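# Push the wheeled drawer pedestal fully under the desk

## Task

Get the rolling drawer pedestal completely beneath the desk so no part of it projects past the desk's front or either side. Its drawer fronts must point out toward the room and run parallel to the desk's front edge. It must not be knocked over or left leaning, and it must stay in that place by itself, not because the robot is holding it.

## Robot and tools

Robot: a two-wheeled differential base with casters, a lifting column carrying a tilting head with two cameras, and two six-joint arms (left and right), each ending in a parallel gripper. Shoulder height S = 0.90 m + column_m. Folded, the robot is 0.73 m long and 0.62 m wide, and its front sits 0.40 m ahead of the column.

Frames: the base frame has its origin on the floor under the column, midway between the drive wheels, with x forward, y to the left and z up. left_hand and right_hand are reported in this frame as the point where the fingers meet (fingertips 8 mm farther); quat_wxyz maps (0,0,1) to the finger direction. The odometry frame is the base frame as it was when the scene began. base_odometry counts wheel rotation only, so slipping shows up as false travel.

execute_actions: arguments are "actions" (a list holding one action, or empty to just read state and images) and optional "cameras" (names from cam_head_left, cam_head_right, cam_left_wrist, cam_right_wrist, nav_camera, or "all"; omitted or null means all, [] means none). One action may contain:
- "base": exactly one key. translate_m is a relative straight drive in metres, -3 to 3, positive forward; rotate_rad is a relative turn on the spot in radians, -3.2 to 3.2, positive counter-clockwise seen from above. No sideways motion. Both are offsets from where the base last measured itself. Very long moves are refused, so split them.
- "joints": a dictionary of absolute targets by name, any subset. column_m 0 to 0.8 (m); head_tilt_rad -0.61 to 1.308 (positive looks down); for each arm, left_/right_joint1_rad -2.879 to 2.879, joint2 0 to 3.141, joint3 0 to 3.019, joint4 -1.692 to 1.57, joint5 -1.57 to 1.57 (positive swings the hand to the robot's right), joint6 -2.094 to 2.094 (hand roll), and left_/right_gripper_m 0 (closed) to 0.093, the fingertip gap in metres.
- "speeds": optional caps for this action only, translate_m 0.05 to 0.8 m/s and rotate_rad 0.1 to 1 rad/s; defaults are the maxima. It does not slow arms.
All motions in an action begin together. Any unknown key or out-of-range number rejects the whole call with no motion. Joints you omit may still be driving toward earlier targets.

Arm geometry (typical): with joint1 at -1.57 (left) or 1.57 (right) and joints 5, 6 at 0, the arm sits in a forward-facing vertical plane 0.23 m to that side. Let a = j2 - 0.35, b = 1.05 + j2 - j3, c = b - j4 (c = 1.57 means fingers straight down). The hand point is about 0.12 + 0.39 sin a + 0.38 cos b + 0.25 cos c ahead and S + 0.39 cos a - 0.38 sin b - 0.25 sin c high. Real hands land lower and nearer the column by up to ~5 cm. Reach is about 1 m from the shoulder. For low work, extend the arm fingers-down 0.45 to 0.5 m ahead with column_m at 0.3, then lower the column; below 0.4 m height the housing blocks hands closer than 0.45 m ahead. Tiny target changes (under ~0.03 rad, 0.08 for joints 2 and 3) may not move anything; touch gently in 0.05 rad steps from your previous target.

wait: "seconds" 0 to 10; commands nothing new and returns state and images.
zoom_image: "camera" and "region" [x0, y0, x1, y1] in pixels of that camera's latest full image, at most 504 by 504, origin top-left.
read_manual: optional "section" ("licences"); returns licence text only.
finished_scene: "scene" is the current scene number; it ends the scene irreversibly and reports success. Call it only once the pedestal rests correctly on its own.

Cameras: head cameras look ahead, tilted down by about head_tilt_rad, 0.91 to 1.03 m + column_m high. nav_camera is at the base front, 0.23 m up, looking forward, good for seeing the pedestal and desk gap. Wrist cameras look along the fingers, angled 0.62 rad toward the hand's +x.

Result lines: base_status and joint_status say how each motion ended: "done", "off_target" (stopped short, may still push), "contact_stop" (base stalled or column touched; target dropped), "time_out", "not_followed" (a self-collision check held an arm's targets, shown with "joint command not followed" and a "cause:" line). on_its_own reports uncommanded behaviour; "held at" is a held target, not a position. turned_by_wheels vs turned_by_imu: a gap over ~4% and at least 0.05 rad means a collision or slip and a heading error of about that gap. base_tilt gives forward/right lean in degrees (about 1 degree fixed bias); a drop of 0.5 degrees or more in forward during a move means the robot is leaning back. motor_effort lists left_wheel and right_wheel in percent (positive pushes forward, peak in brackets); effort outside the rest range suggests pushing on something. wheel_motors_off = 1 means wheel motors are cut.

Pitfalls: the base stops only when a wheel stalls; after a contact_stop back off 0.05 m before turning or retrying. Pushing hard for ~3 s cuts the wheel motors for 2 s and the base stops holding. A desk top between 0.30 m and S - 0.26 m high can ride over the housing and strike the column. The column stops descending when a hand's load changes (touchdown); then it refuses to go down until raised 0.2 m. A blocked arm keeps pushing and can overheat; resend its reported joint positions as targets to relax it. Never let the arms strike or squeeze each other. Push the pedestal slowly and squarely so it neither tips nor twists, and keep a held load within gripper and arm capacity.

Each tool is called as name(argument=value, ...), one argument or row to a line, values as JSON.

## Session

execute_actions(
  actions=[],
  cameras=["cam_head_left","cam_left_wrist","nav_camera"],
)

Scene clock: 0.00 s.
base_odometry: x=+0.000 y=+0.000 heading=+0.000 (m, m, rad; odometry frame)
turned_by_wheels: +0.000 (rad since the last result)
turned_by_imu: +0.000 (rad since the last result)
base_tilt: forward=+0.4 right=+0.2 (deg)
base_status: not commanded
joint_positions: column_m=+0.556 head_tilt_rad=+0.884 left_joint1_rad=-1.563 left_joint2_rad=+0.862 left_joint3_rad=+0.390 left_joint4_rad=-0.979 left_joint5_rad=+0.022 left_joint6_rad=+0.092 left_gripper_m=+0.095 right_joint1_rad=+1.578 right_joint2_rad=+0.902 right_joint3_rad=+0.405 right_joint4_rad=-0.916 right_joint5_rad=+0.031 right_joint6_rad=+0.098 right_gripper_m=+0.094
joint_status: not commanded
wheel_motors_off: 0
motor_effort: left_wheel=+3 right_wheel=-3 (%)
left_hand: x=+0.1366 y=+0.2223 z=+1.2640 quat_wxyz=(+0.447, -0.033, -0.894, +0.028) (m; base frame)
right_hand: x=+0.1463 y=-0.2293 z=+1.2483 quat_wxyz=(+0.429, -0.034, -0.902, +0.033) (m; base frame)
pictures: cam_head_left, cam_left_wrist, nav_camera
camera_calibration (this result's frames):
cam_head_left: T_world_to_cam=[[0.0398988, -0.99911, -0.0136798, 0.054375], [-0.729524, -0.0197722, -0.68367, 1.07825], [0.682791, 0.0372574, -0.729664, 1.01407], [0, 0, 0, 1]] pos_world=[0.0920354, 0.0378642, 1.47784]
cam_left_wrist: T_world_to_cam=[[-0.031425, -0.996184, 0.081419, 0.127466], [-0.011665, 0.0818192, 0.996579, -1.27213], [-0.999438, 0.0303677, -0.0141917, 0.271279], [0, 0, 0, 1]] pos_world=[0.260292, 0.222826, 1.26125]
Images, in order (width x height): cam_head_left 672x504, cam_left_wrist 616x616, nav_camera 672x504.

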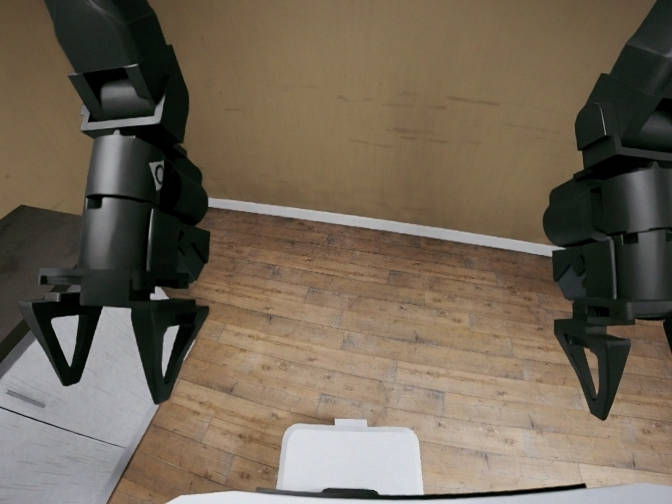

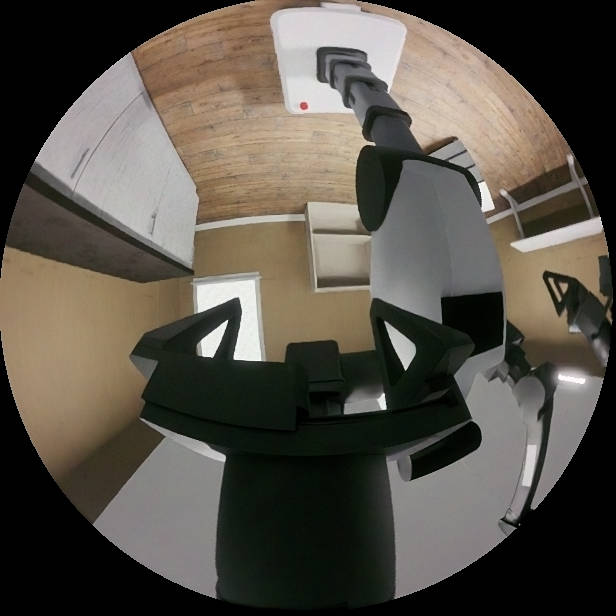

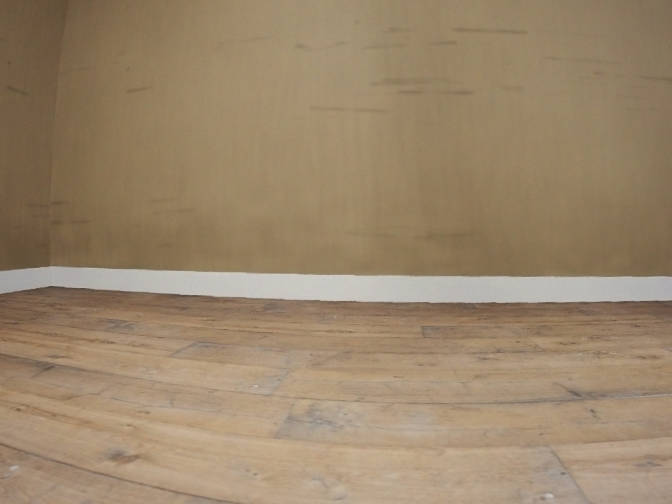

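execute_actions(
  actions=[
    {"base":{"rotate_rad":-2.1}},
  ],
  cameras=["cam_head_left","nav_camera"],
)

Scene clock: 5.33 s.
base_odometry: x=+0.000 y=+0.000 heading=-2.097 (m, m, rad; odometry frame)
turned_by_wheels: -2.097 (rad since the last result)
turned_by_imu: -2.083 (rad since the last result)
base_tilt: forward=+0.4 right=+0.2 (deg)
base_status: done
joint_positions: column_m=+0.556 head_tilt_rad=+0.884 left_joint1_rad=-1.563 left_joint2_rad=+0.862 left_joint3_rad=+0.390 left_joint4_rad=-0.979 left_joint5_rad=+0.022 left_joint6_rad=+0.092 left_gripper_m=+0.095 right_joint1_rad=+1.578 right_joint2_rad=+0.902 right_joint3_rad=+0.405 right_joint4_rad=-0.916 right_joint5_rad=+0.031 right_joint6_rad=+0.098 right_gripper_m=+0.094
joint_status: not commanded
wheel_motors_off: 0
motor_effort: left_wheel=+8(56) right_wheel=-9(36) (%)
left_hand: x=+0.1366 y=+0.2223 z=+1.2640 quat_wxyz=(+0.447, -0.033, -0.894, +0.028) (m; base frame)
right_hand: x=+0.1463 y=-0.2293 z=+1.2483 quat_wxyz=(+0.429, -0.034, -0.902, +0.033) (m; base frame)
pictures: cam_head_left, nav_camera
camera_calibration (this result's frames):
cam_head_left: T_world_to_cam=[[0.0398988, -0.99911, -0.0136798, 0.054375], [-0.729524, -0.0197722, -0.68367, 1.07825], [0.682791, 0.0372574, -0.729664, 1.01407], [0, 0, 0, 1]] pos_world=[0.0920354, 0.0378642, 1.47784]
Images, in order (width x height): cam_head_left 672x504, nav_camera 672x504.

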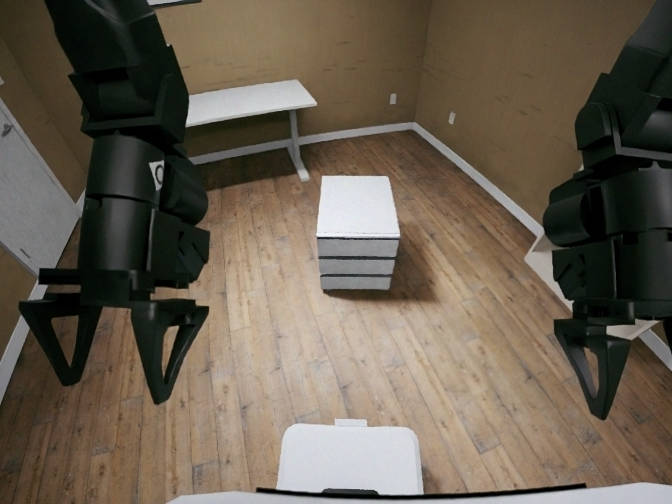

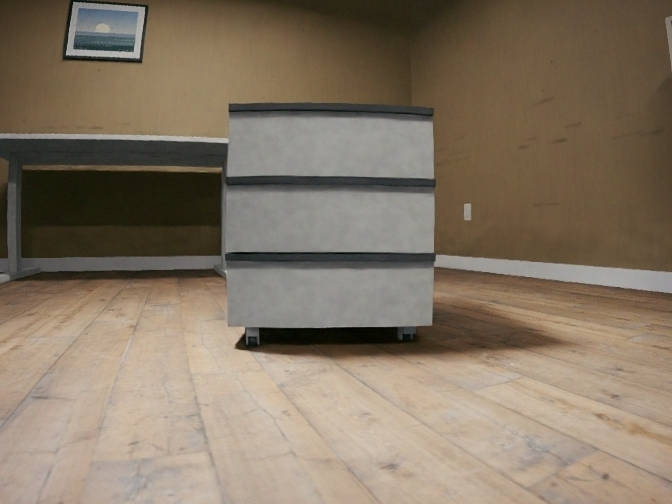

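execute_actions(
  actions=[
    {"base":{"translate_m":0.4},"joints":{"column_m":0.1,"left_joint1_rad":-1.43,"left_joint2_rad":1.95,"left_joint3_rad":2.0,"left_joint4_rad":-0.4,"left_gripper_m":0,"right_joint1_rad":1.4,"right_joint2_rad":1.95,"right_joint3_rad":2.0,"right_joint4_rad":-0.4,"right_gripper_m":0}},
  ],
  cameras=["cam_head_left"],
)

execute_actions(
  actions=[
    {"base":{"translate_m":0.38},"speeds":{"translate_m":0.15}},
  ],
  cameras=["cam_head_left"],
)

Scene clock: 18.67 s.
base_odometry: x=-0.201 y=-0.346 heading=-2.098 (m, m, rad; odometry frame)
turned_by_wheels: -0.001 (rad since the last result)
turned_by_imu: +0.001 (rad since the last result)
base_tilt: forward=+0.4 right=+0.1 (deg)
base_status: done
joint_positions: column_m=+0.100 head_tilt_rad=+0.884 left_joint1_rad=-1.426 left_joint2_rad=+1.936 left_joint3_rad=+1.988 left_joint4_rad=-0.406 left_joint5_rad=+0.022 left_joint6_rad=+0.092 left_gripper_m=+0.001 right_joint1_rad=+1.395 right_joint2_rad=+1.938 right_joint3_rad=+2.000 right_joint4_rad=-0.402 right_joint5_rad=+0.031 right_joint6_rad=+0.098 right_gripper_m=+0.000
joint_status: all done
wheel_motors_off: 0
motor_effort: left_wheel=-1(56) right_wheel=+0(41) (%)
left_hand: x=+0.7534 y=+0.3412 z=+0.4389 quat_wxyz=(-0.082, -0.016, -0.995, -0.059) (m; base frame)
right_hand: x=+0.7577 y=-0.3766 z=+0.4463 quat_wxyz=(-0.095, -0.086, -0.988, +0.091) (m; base frame)
pictures: cam_head_left
camera_calibration (this result's frames):
cam_head_left: T_world_to_cam=[[0.0398988, -0.99911, -0.0136798, 0.0481411], [-0.729524, -0.0197722, -0.683669, 0.766694], [0.682791, 0.0372574, -0.729664, 0.681564], [0, 0, 0, 1]] pos_world=[0.0920354, 0.0378642, 1.02214]
Images, in order (width x height): cam_head_left 672x504.

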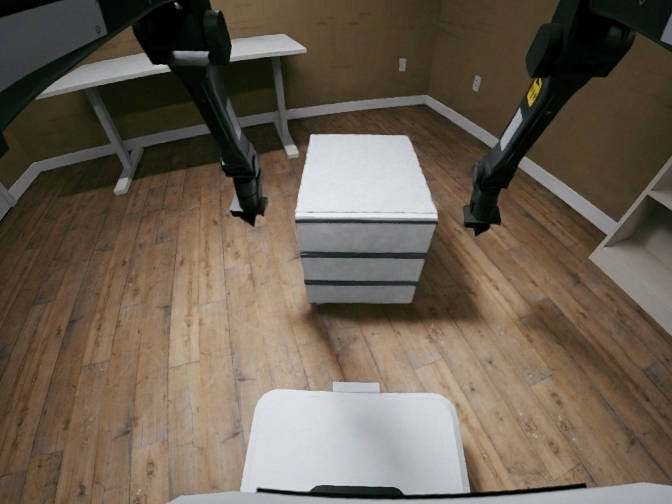

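Scene clock: 22.10 s.
base_odometry: x=-0.392 y=-0.674 heading=-2.098 (m, m, rad; odometry frame)
turned_by_wheels: +0.000 (rad since the last result)
turned_by_imu: +0.001 (rad since the last result)
base_tilt: forward=+0.4 right=+0.1 (deg)
base_status: done
joint_positions: column_m=+0.100 head_tilt_rad=+0.884 left_joint1_rad=-1.426 left_joint2_rad=+1.938 left_joint3_rad=+1.988 left_joint4_rad=-0.405 left_joint5_rad=+0.022 left_joint6_rad=+0.092 left_gripper_m=+0.001 right_joint1_rad=+1.395 right_joint2_rad=+1.940 right_joint3_rad=+1.995 right_joint4_rad=-0.401 right_joint5_rad=+0.031 right_joint6_rad=+0.098 right_gripper_m=+0.000
joint_status: not commanded
wheel_motors_off: 0
motor_effort: left_wheel=+0(29) right_wheel=+0(30) (%)
left_hand: x=+0.7528 y=+0.3406 z=+0.4377 quat_wxyz=(-0.082, -0.016, -0.995, -0.058) (m; base frame)
right_hand: x=+0.7541 y=-0.3764 z=+0.4438 quat_wxyz=(-0.092, -0.087, -0.988, +0.091) (m; base frame)
pictures: cam_head_left
camera_calibration (this result's frames):
cam_head_left: T_world_to_cam=[[0.0398988, -0.99911, -0.0136798, 0.048141], [-0.729524, -0.0197722, -0.683669, 0.766692], [0.682791, 0.0372574, -0.729664, 0.681562], [0, 0, 0, 1]] pos_world=[0.0920354, 0.0378642, 1.02213]
Images, in order (width x height): cam_head_left 672x504.

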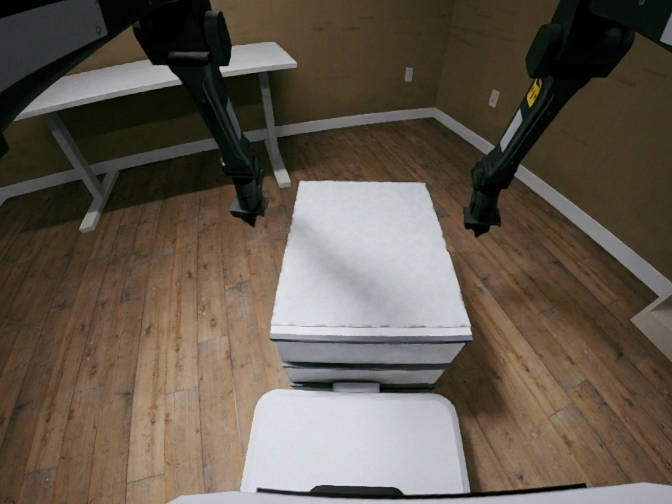

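Clamp, then turn slowly.

execute_actions(
  actions=[
    {"joints":{"left_joint1_rad":-1.6,"right_joint1_rad":1.6}},
  ],
  cameras=[],
)

execute_actions(
  actions=[
    {"base":{"rotate_rad":1.05},"speeds":{"rotate_rad":0.2}},
  ],
  cameras=["cam_head_left"],
)

Scene clock: 27.27 s.
base_odometry: x=-0.392 y=-0.674 heading=-2.098 (m, m, rad; odometry frame)
turned_by_wheels: +0.000 (rad since the last result)
turned_by_imu: +0.001 (rad since the last result)
base_tilt: forward=+0.4 right=+0.1 (deg)
base_status: not commanded
joint_positions: column_m=+0.100 head_tilt_rad=+0.884 left_joint1_rad=-1.562 left_joint2_rad=+1.938 left_joint3_rad=+1.988 left_joint4_rad=-0.405 left_joint5_rad=+0.008 left_joint6_rad=+0.077 left_gripper_m=+0.001 right_joint1_rad=+1.508 right_joint2_rad=+1.938 right_joint3_rad=+1.995 right_joint4_rad=-0.400 right_joint5_rad=+0.061 right_joint6_rad=+0.079 right_gripper_m=+0.000
joint_status: right_joint1_rad time_out (moved +0.113 of +0.205); the others done
wheel_motors_off: 0
on_its_own: right_joint1_rad reads +1.508 and still pushes toward +1.600 since a time_out
motor_effort: left_wheel=-3(5) right_wheel=+3(6) (%)
left_hand: x=+0.7567 y=+0.2303 z=+0.4307 quat_wxyz=(-0.084, -0.037, -0.996, -0.003) (m; base frame)
right_hand: x=+0.7612 y=-0.2879 z=+0.4353 quat_wxyz=(-0.092, -0.055, -0.993, +0.055) (m; base frame)
pictures: none
No camera images: the call's "cameras" was empty. Leave "cameras" out to get every camera's image.

not run: a stop came earlier in this reply.

execute_actions(
  actions=[
    {"base":{"rotate_rad":1.05},"speeds":{"rotate_rad":0.2}},
  ],
  cameras=["cam_head_left"],
)

Scene clock: 37.73 s.
base_odometry: x=-0.392 y=-0.674 heading=-1.062 (m, m, rad; odometry frame)
turned_by_wheels: +1.036 (rad since the last result)
turned_by_imu: +1.023 (rad since the last result)
base_tilt: forward=+0.4 right=+0.2 (deg)
base_status: rotate_rad off_target (by the wheels' count: +1.036 of +1.050)
joint_positions: column_m=+0.100 head_tilt_rad=+0.884 left_joint1_rad=-1.592 left_joint2_rad=+1.938 left_joint3_rad=+1.988 left_joint4_rad=-0.405 left_joint5_rad=+0.019 left_joint6_rad=+0.083 left_gripper_m=+0.001 right_joint1_rad=+1.480 right_joint2_rad=+1.939 right_joint3_rad=+1.997 right_joint4_rad=-0.388 right_joint5_rad=+0.065 right_joint6_rad=+0.083 right_gripper_m=+0.000
joint_status: not commanded
wheel_motors_off: 0
on_its_own: right_joint1_rad reads +1.480 and still pushes toward +1.600 since a time_out
motor_effort: left_wheel=-8(63) right_wheel=+8(43) (%)
left_hand: x=+0.7566 y=+0.2035 z=+0.4309 quat_wxyz=(-0.085, -0.047, -0.995, +0.016) (m; base frame)
right_hand: x=+0.7635 y=-0.3119 z=+0.4377 quat_wxyz=(-0.099, -0.063, -0.991, +0.069) (m; base frame)
pictures: cam_head_left
camera_calibration (this result's frames):
cam_head_left: T_world_to_cam=[[0.0398988, -0.99911, -0.0136798, 0.048141], [-0.729524, -0.0197722, -0.683669, 0.766692], [0.682791, 0.0372574, -0.729664, 0.681562], [0, 0, 0, 1]] pos_world=[0.0920354, 0.0378642, 1.02213]
Images, in order (width x height): cam_head_left 672x504.

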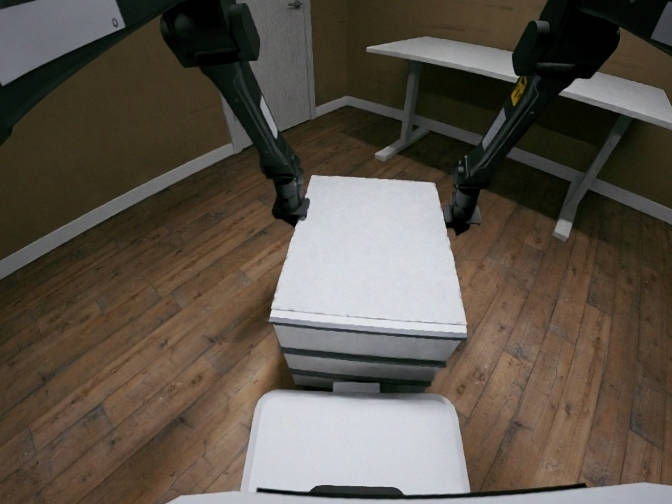

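Works.

execute_actions(
  actions=[
    {"base":{"translate_m":0.6},"speeds":{"translate_m":0.2}},
  ],
  cameras=[],
)

execute_actions(
  actions=[
    {"base":{"rotate_rad":-0.67},"speeds":{"rotate_rad":0.2}},
  ],
  cameras=["cam_head_left"],
)

Scene clock: 44.67 s.
base_odometry: x=-0.100 y=-1.198 heading=-1.062 (m, m, rad; odometry frame)
turned_by_wheels: +0.001 (rad since the last result)
turned_by_imu: +0.003 (rad since the last result)
base_tilt: forward=+0.4 right=+0.2 (deg)
base_status: done
joint_positions: column_m=+0.100 head_tilt_rad=+0.884 left_joint1_rad=-1.549 left_joint2_rad=+1.940 left_joint3_rad=+1.988 left_joint4_rad=-0.404 left_joint5_rad=+0.007 left_joint6_rad=+0.083 left_gripper_m=+0.001 right_joint1_rad=+1.519 right_joint2_rad=+1.942 right_joint3_rad=+1.995 right_joint4_rad=-0.395 right_joint5_rad=+0.050 right_joint6_rad=+0.084 right_gripper_m=+0.000
joint_status: not commanded
wheel_motors_off: 0
on_its_own: right_joint1_rad reads +1.519 and still pushes toward +1.600 since a time_out
motor_effort: left_wheel=+1(58) right_wheel=+1(81) (%)
left_hand: x=+0.7562 y=+0.2418 z=+0.4300 quat_wxyz=(-0.084, -0.037, -0.996, -0.010) (m; base frame)
right_hand: x=+0.7602 y=-0.2769 z=+0.4322 quat_wxyz=(-0.092, -0.055, -0.993, +0.044) (m; base frame)
pictures: none
No camera images: the call's "cameras" was empty. Leave "cameras" out to get every camera's image.

Scene clock: 50.63 s.
base_odometry: x=-0.100 y=-1.198 heading=-1.716 (m, m, rad; odometry frame)
turned_by_wheels: -0.654 (rad since the last result)
turned_by_imu: -0.643 (rad since the last result)
base_tilt: forward=+0.4 right=+0.2 (deg)
base_status: rotate_rad off_target (by the wheels' count: -0.654 of -0.670)
joint_positions: column_m=+0.100 head_tilt_rad=+0.884 left_joint1_rad=-1.472 left_joint2_rad=+1.920 left_joint3_rad=+1.990 left_joint4_rad=-0.394 left_joint5_rad=-0.010 left_joint6_rad=+0.115 left_gripper_m=+0.001 right_joint1_rad=+1.594 right_joint2_rad=+1.942 right_joint3_rad=+1.995 right_joint4_rad=-0.395 right_joint5_rad=+0.033 right_joint6_rad=+0.087 right_gripper_m=+0.000
joint_status: not commanded
wheel_motors_off: 0
on_its_own: right_joint1_rad moved +0.075 to your old target +1.600
motor_effort: left_wheel=+9(48) right_wheel=-10(60) (%)
left_hand: x=+0.7692 y=+0.3081 z=+0.4474 quat_wxyz=(-0.097, -0.036, -0.993, -0.055) (m; base frame)
right_hand: x=+0.7613 y=-0.2116 z=+0.4310 quat_wxyz=(-0.091, -0.040, -0.995, +0.002) (m; base frame)
pictures: cam_head_left
camera_calibration (this result's frames):
cam_head_left: T_world_to_cam=[[0.0398988, -0.99911, -0.0136798, 0.0481409], [-0.729524, -0.0197722, -0.68367, 0.766686], [0.682791, 0.0372574, -0.729664, 0.681556], [0, 0, 0, 1]] pos_world=[0.0920355, 0.0378642, 1.02212]
Images, in order (width x height): cam_head_left 672x504.

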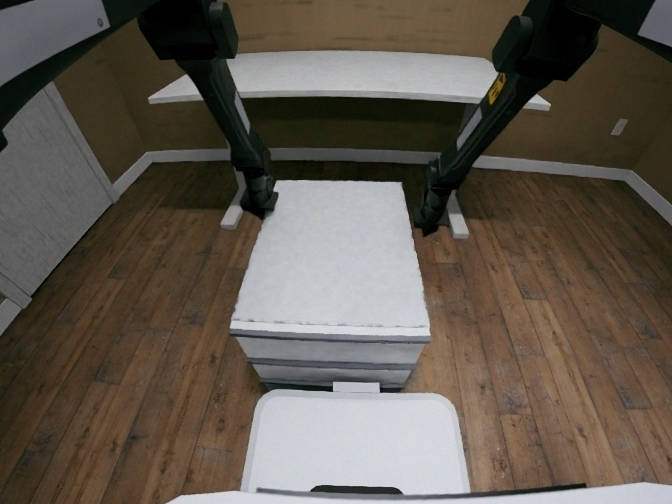

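execute_actions(
  actions=[
    {"base":{"rotate_rad":-0.05},"speeds":{"rotate_rad":0.2}},
  ],
  cameras=[],
)

execute_actions(
  actions=[
    {"base":{"translate_m":0.4},"speeds":{"translate_m":0.15}},
  ],
  cameras=["cam_head_left"],
)

execute_actions(
  actions=[
    {"joints":{"left_joint1_rad":-1.42,"right_joint1_rad":1.42}},
  ],
  cameras=[],
)

execute_actions(
  actions=[
    {"base":{"translate_m":-0.65}},
  ],
  cameras=[],
)

execute_actions(
  actions=[
    {"joints":{"column_m":0.0,"right_joint1_rad":1.68,"left_joint1_rad":-1.63,"right_joint2_rad":2.15,"right_joint3_rad":2.3,"right_joint4_rad":0.45,"left_joint2_rad":2.15,"left_joint3_rad":2.3,"left_joint4_rad":0.45}},
  ],
  cameras=["cam_head_left","nav_camera"],
)

Scene clock: 62.27 s.
base_odometry: x=-0.100 y=-1.198 heading=-1.747 (m, m, rad; odometry frame)
turned_by_wheels: -0.031 (rad since the last result)
turned_by_imu: -0.030 (rad since the last result)
base_tilt: forward=+0.4 right=+0.1 (deg)
base_status: rotate_rad off_target (by the wheels' count: -0.031 of -0.050)
joint_positions: column_m=+0.100 head_tilt_rad=+0.884 left_joint1_rad=-1.452 left_joint2_rad=+1.917 left_joint3_rad=+1.992 left_joint4_rad=-0.397 left_joint5_rad=-0.015 left_joint6_rad=+0.115 left_gripper_m=+0.001 right_joint1_rad=+1.594 right_joint2_rad=+1.942 right_joint3_rad=+1.995 right_joint4_rad=-0.395 right_joint5_rad=+0.032 right_joint6_rad=+0.087 right_gripper_m=+0.000
joint_status: not commanded
wheel_motors_off: 0
motor_effort: left_wheel=+9(47) right_wheel=-8(44) (%)
left_hand: x=+0.7700 y=+0.3250 z=+0.4509 quat_wxyz=(-0.097, -0.032, -0.993, -0.067) (m; base frame)
right_hand: x=+0.7613 y=-0.2118 z=+0.4309 quat_wxyz=(-0.091, -0.040, -0.995, +0.002) (m; base frame)
pictures: none
No camera images: the call's "cameras" was empty. Leave "cameras" out to get every camera's image.

Scene clock: 65.57 s.
base_odometry: x=-0.171 y=-1.592 heading=-1.748 (m, m, rad; odometry frame)
turned_by_wheels: -0.001 (rad since the last result)
turned_by_imu: +0.000 (rad since the last result)
base_tilt: forward=+0.4 right=+0.2 (deg)
base_status: done
joint_positions: column_m=+0.100 head_tilt_rad=+0.884 left_joint1_rad=-1.523 left_joint2_rad=+1.923 left_joint3_rad=+1.998 left_joint4_rad=-0.392 left_joint5_rad=+0.001 left_joint6_rad=+0.116 left_gripper_m=+0.001 right_joint1_rad=+1.558 right_joint2_rad=+1.942 right_joint3_rad=+1.994 right_joint4_rad=-0.399 right_joint5_rad=+0.043 right_joint6_rad=+0.084 right_gripper_m=+0.000
joint_status: not commanded
wheel_motors_off: 0
motor_effort: left_wheel=+0(76) right_wheel=-3(41) (%)
left_hand: x=+0.7738 y=+0.2644 z=+0.4444 quat_wxyz=(-0.102, -0.048, -0.993, -0.028) (m; base frame)
right_hand: x=+0.7590 y=-0.2439 z=+0.4300 quat_wxyz=(-0.089, -0.047, -0.995, +0.024) (m; base frame)
pictures: cam_head_left
camera_calibration (this result's frames):
cam_head_left: T_world_to_cam=[[0.0398988, -0.99911, -0.0136798, 0.0481409], [-0.729524, -0.0197722, -0.68367, 0.766686], [0.682791, 0.0372574, -0.729664, 0.681556], [0, 0, 0, 1]] pos_world=[0.0920355, 0.0378642, 1.02212]
Images, in order (width x height): cam_head_left 672x504.

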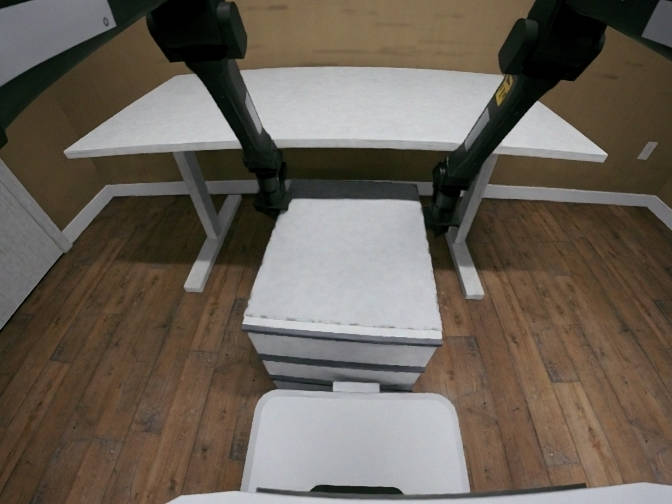

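Scene clock: 66.93 s.
base_odometry: x=-0.171 y=-1.592 heading=-1.748 (m, m, rad; odometry frame)
turned_by_wheels: +0.000 (rad since the last result)
turned_by_imu: +0.000 (rad since the last result)
base_tilt: forward=+0.4 right=+0.1 (deg)
base_status: not commanded
joint_positions: column_m=+0.100 head_tilt_rad=+0.884 left_joint1_rad=-1.415 left_joint2_rad=+1.934 left_joint3_rad=+1.998 left_joint4_rad=-0.392 left_joint5_rad=+0.022 left_joint6_rad=+0.100 left_gripper_m=+0.001 right_joint1_rad=+1.424 right_joint2_rad=+1.942 right_joint3_rad=+1.994 right_joint4_rad=-0.399 right_joint5_rad=+0.032 right_joint6_rad=+0.088 right_gripper_m=+0.000
joint_status: all done
wheel_motors_off: 0
motor_effort: left_wheel=-3(2) right_wheel=+7(4) (%)
left_hand: x=+0.7633 y=+0.3499 z=+0.4446 quat_wxyz=(-0.095, -0.019, -0.993, -0.065) (m; base frame)
right_hand: x=+0.7542 y=-0.3528 z=+0.4383 quat_wxyz=(-0.090, -0.076, -0.990, +0.079) (m; base frame)
pictures: none
No camera images: the call's "cameras" was empty. Leave "cameras" out to get every camera's image.

Scene clock: 69.70 s.
base_odometry: x=-0.056 y=-0.952 heading=-1.746 (m, m, rad; odometry frame)
turned_by_wheels: +0.003 (rad since the last result)
turned_by_imu: +0.003 (rad since the last result)
base_tilt: forward=+0.4 right=+0.2 (deg)
base_status: done
joint_positions: column_m=+0.100 head_tilt_rad=+0.884 left_joint1_rad=-1.415 left_joint2_rad=+1.937 left_joint3_rad=+1.998 left_joint4_rad=-0.392 left_joint5_rad=+0.022 left_joint6_rad=+0.100 left_gripper_m=+0.001 right_joint1_rad=+1.424 right_joint2_rad=+1.943 right_joint3_rad=+1.993 right_joint4_rad=-0.399 right_joint5_rad=+0.032 right_joint6_rad=+0.088 right_gripper_m=+0.000
joint_status: not commanded
wheel_motors_off: 0
motor_effort: left_wheel=+1(45) right_wheel=-1(27) (%)
left_hand: x=+0.7618 y=+0.3500 z=+0.4429 quat_wxyz=(-0.093, -0.019, -0.993, -0.065) (m; base frame)
right_hand: x=+0.7533 y=-0.3528 z=+0.4377 quat_wxyz=(-0.090, -0.076, -0.990, +0.079) (m; base frame)
pictures: none
No camera images: the call's "cameras" was empty. Leave "cameras" out to get every camera's image.

Scene clock: 71.47 s.
base_odometry: x=-0.056 y=-0.952 heading=-1.745 (m, m, rad; odometry frame)
turned_by_wheels: +0.000 (rad since the last result)
turned_by_imu: +0.000 (rad since the last result)
base_tilt: forward=+0.4 right=+0.1 (deg)
base_status: not commanded
joint_positions: column_m=+0.100 head_tilt_rad=+0.884 left_joint1_rad=-1.623 left_joint2_rad=+2.148 left_joint3_rad=+2.255 left_joint4_rad=+0.434 left_joint5_rad=+0.022 left_joint6_rad=+0.099 left_gripper_m=+0.001 right_joint1_rad=+1.677 right_joint2_rad=+2.150 right_joint3_rad=+2.271 right_joint4_rad=+0.438 right_joint5_rad=+0.031 right_joint6_rad=+0.089 right_gripper_m=+0.000
joint_status: column_m contact_stop (moved +0.000 of -0.100); the others done
joint sent to its limit — the command would take column_m past its lower limit, so that joint was sent only as far as its limit.
wheel_motors_off: 0
on_its_own: column_m is held at +0.100, not at your +0.000, since a contact_stop
motor_effort: left_wheel=+4(4) right_wheel=-2(3) (%)
left_hand: x=+0.9379 y=+0.1753 z=+0.4872 quat_wxyz=(-0.508, -0.048, -0.860, +0.010) (m; base frame)
right_hand: x=+0.9429 y=-0.1379 z=+0.4967 quat_wxyz=(-0.512, -0.047, -0.855, -0.063) (m; base frame)
pictures: cam_head_left, nav_camera
camera_calibration (this result's frames):
cam_head_left: T_world_to_cam=[[0.0398988, -0.99911, -0.0136798, 0.0481409], [-0.729524, -0.0197722, -0.68367, 0.766686], [0.682791, 0.0372574, -0.729664, 0.681556], [0, 0, 0, 1]] pos_world=[0.0920355, 0.0378642, 1.02212]
Images, in order (width x height): cam_head_left 672x504, nav_camera 672x504.

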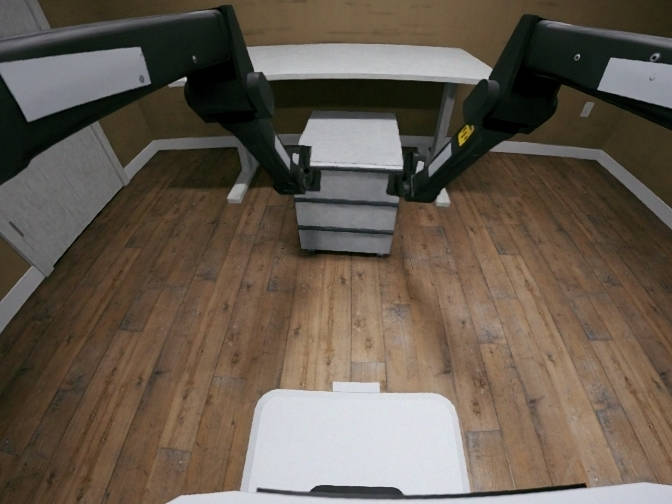

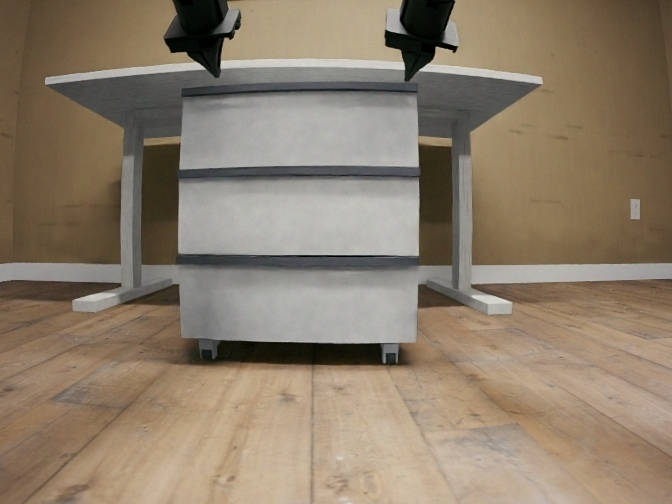

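execute_actions(
  actions=[
    {"joints":{"right_joint1_rad":1.72,"right_joint2_rad":2.4,"right_joint3_rad":2.55,"right_joint4_rad":0.6,"left_joint2_rad":2.4,"left_joint3_rad":2.55,"left_joint4_rad":0.6}},
  ],
  cameras=[],
)

execute_actions(
  actions=[
    {"base":{"translate_m":0.6},"speeds":{"translate_m":0.1}},
  ],
  cameras=["cam_head_left","nav_camera"],
)

Scene clock: 81.33 s.
base_odometry: x=-0.056 y=-0.952 heading=-1.745 (m, m, rad; odometry frame)
turned_by_wheels: +0.000 (rad since the last result)
turned_by_imu: +0.001 (rad since the last result)
base_tilt: forward=+0.4 right=+0.2 (deg)
base_status: not commanded
joint_positions: column_m=+0.100 head_tilt_rad=+0.884 left_joint1_rad=-1.623 left_joint2_rad=+2.413 left_joint3_rad=+2.496 left_joint4_rad=+0.585 left_joint5_rad=+0.022 left_joint6_rad=+0.099 left_gripper_m=+0.001 right_joint1_rad=+1.726 right_joint2_rad=+2.412 right_joint3_rad=+2.517 right_joint4_rad=+0.590 right_joint5_rad=+0.031 right_joint6_rad=+0.089 right_gripper_m=+0.000
joint_status: all done
wheel_motors_off: 0
on_its_own: column_m is held at +0.100, not at your +0.000, since a contact_stop
motor_effort: left_wheel=+3(4) right_wheel=-1(2) (%)
left_hand: x=+0.9075 y=+0.1729 z=+0.4151 quat_wxyz=(-0.562, -0.045, -0.826, +0.007) (m; base frame)
right_hand: x=+0.9123 y=-0.0886 z=+0.4339 quat_wxyz=(-0.567, -0.052, -0.817, -0.090) (m; base frame)
pictures: none
No camera images: the call's "cameras" was empty. Leave "cameras" out to get every camera's image.

Scene clock: 88.03 s.
base_odometry: x=-0.160 y=-1.543 heading=-1.744 (m, m, rad; odometry frame)
turned_by_wheels: +0.002 (rad since the last result)
turned_by_imu: +0.004 (rad since the last result)
base_tilt: forward=+0.4 right=+0.2 (deg)
base_status: done
joint_positions: column_m=+0.100 head_tilt_rad=+0.884 left_joint1_rad=-1.636 left_joint2_rad=+2.449 left_joint3_rad=+2.496 left_joint4_rad=+0.585 left_joint5_rad=+0.024 left_joint6_rad=+0.099 left_gripper_m=+0.001 right_joint1_rad=+1.722 right_joint2_rad=+2.450 right_joint3_rad=+2.509 right_joint4_rad=+0.589 right_joint5_rad=+0.033 right_joint6_rad=+0.089 right_gripper_m=+0.000
joint_status: not commanded
wheel_motors_off: 0
on_its_own: column_m is held at +0.100, not at your +0.000, since a contact_stop
motor_effort: left_wheel=+1(46) right_wheel=+1(36) (%)
left_hand: x=+0.8855 y=+0.1599 z=+0.3881 quat_wxyz=(-0.547, -0.046, -0.836, +0.015) (m; base frame)
right_hand: x=+0.8868 y=-0.0900 z=+0.4003 quat_wxyz=(-0.548, -0.051, -0.831, -0.086) (m; base frame)
pictures: cam_head_left, nav_camera
camera_calibration (this result's frames):
cam_head_left: T_world_to_cam=[[0.0398988, -0.99911, -0.0136798, 0.0481409], [-0.729524, -0.0197722, -0.683669, 0.766686], [0.682791, 0.0372574, -0.729664, 0.681556], [0, 0, 0, 1]] pos_world=[0.0920354, 0.0378642, 1.02212]
Images, in order (width x height): cam_head_left 672x504, nav_camera 672x504.

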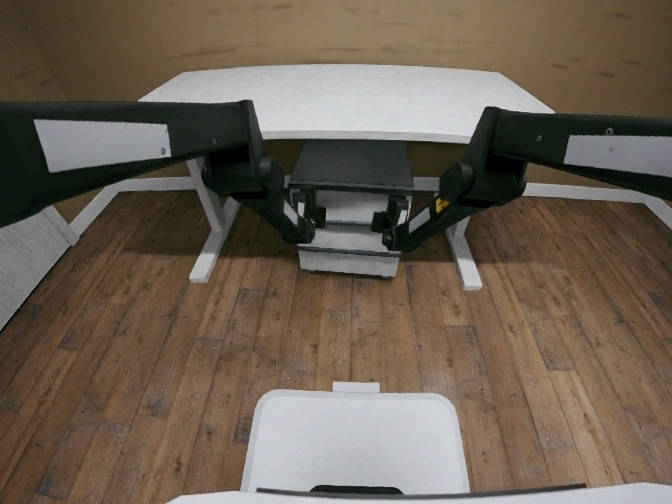

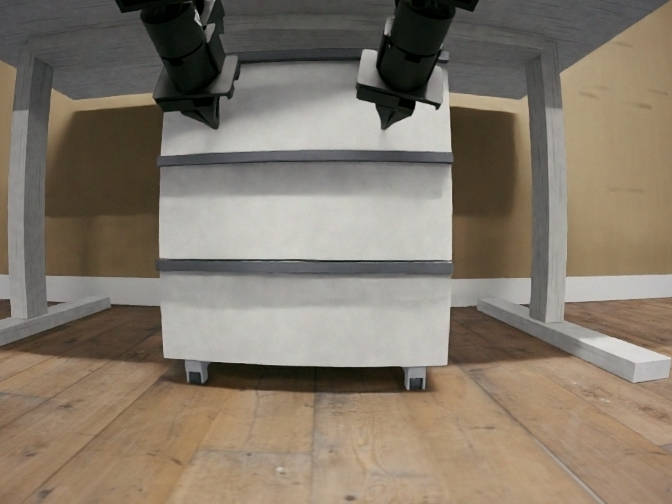

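A bit more to seat it against the wall.

execute_actions(
  actions=[
    {"base":{"translate_m":0.12},"speeds":{"translate_m":0.06}},
  ],
  cameras=["nav_camera"],
)

execute_actions(
  actions=[
    {"base":{"translate_m":-0.35},"speeds":{"translate_m":0.2}},
  ],
  cameras=["cam_head_left","nav_camera"],
)

Scene clock: 93.40 s.
base_odometry: x=-0.181 y=-1.661 heading=-1.742 (m, m, rad; odometry frame)
turned_by_wheels: +0.001 (rad since the last result)
turned_by_imu: +0.003 (rad since the last result)
base_tilt: forward=+0.4 right=+0.2 (deg)
base_status: done
joint_positions: column_m=+0.100 head_tilt_rad=+0.884 left_joint1_rad=-1.637 left_joint2_rad=+2.453 left_joint3_rad=+2.496 left_joint4_rad=+0.585 left_joint5_rad=+0.024 left_joint6_rad=+0.099 left_gripper_m=+0.001 right_joint1_rad=+1.723 right_joint2_rad=+2.455 right_joint3_rad=+2.507 right_joint4_rad=+0.588 right_joint5_rad=+0.033 right_joint6_rad=+0.089 right_gripper_m=+0.000
joint_status: not commanded
wheel_motors_off: 0
on_its_own: column_m is held at +0.100, not at your +0.000, since a contact_stop
motor_effort: left_wheel=+1(36) right_wheel=-1(33) (%)
left_hand: x=+0.8828 y=+0.1582 z=+0.3850 quat_wxyz=(-0.545, -0.046, -0.837, +0.016) (m; base frame)
right_hand: x=+0.8829 y=-0.0889 z=+0.3957 quat_wxyz=(-0.544, -0.051, -0.833, -0.087) (m; base frame)
pictures: nav_camera
Images, in order (width x height): nav_camera 672x504.

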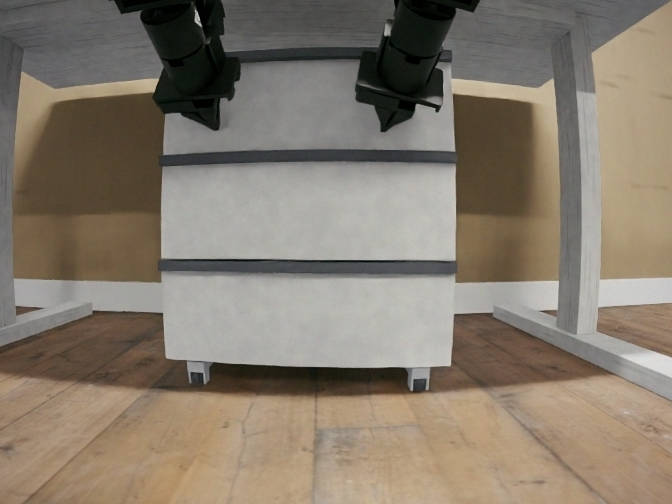

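Scene clock: 96.03 s.
base_odometry: x=-0.121 y=-1.316 heading=-1.740 (m, m, rad; odometry frame)
turned_by_wheels: +0.002 (rad since the last result)
turned_by_imu: +0.003 (rad since the last result)
base_tilt: forward=+0.4 right=+0.1 (deg)
base_status: done
joint_positions: column_m=+0.100 head_tilt_rad=+0.884 left_joint1_rad=-1.637 left_joint2_rad=+2.396 left_joint3_rad=+2.505 left_joint4_rad=+0.585 left_joint5_rad=+0.024 left_joint6_rad=+0.099 left_gripper_m=+0.001 right_joint1_rad=+1.723 right_joint2_rad=+2.393 right_joint3_rad=+2.523 right_joint4_rad=+0.588 right_joint5_rad=+0.033 right_joint6_rad=+0.089 right_gripper_m=+0.000
joint_status: not commanded
wheel_motors_off: 0
on_its_own: column_m is held at +0.100, not at your +0.000, since a contact_stop
motor_effort: left_wheel=+0(39) right_wheel=+0(35) (%)
left_hand: x=+0.9206 y=+0.1602 z=+0.4335 quat_wxyz=(-0.573, -0.045, -0.818, +0.014) (m; base frame)
right_hand: x=+0.9258 y=-0.0930 z=+0.4512 quat_wxyz=(-0.576, -0.053, -0.811, -0.088) (m; base frame)
pictures: cam_head_left, nav_camera
camera_calibration (this result's frames):
cam_head_left: T_world_to_cam=[[0.0398988, -0.99911, -0.0136798, 0.0481409], [-0.729524, -0.0197722, -0.683669, 0.766686], [0.682791, 0.0372574, -0.729664, 0.681556], [0, 0, 0, 1]] pos_world=[0.0920354, 0.0378642, 1.02212]
Images, in order (width x height): cam_head_left 672x504, nav_camera 672x504.

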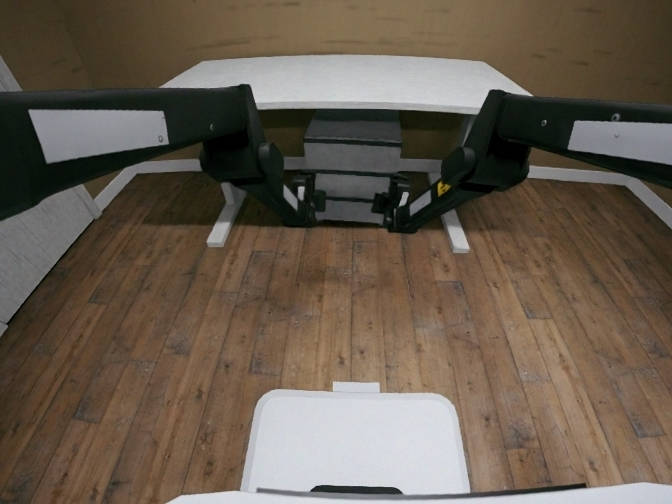

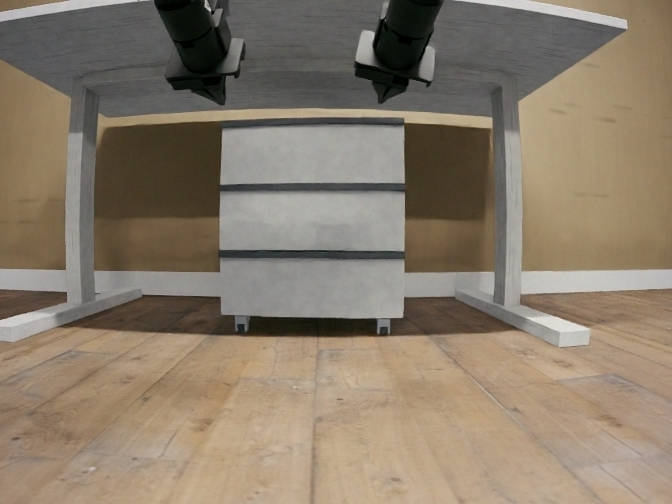

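finished_scene(
  scene=2,
)

The scene is finished: the task was done.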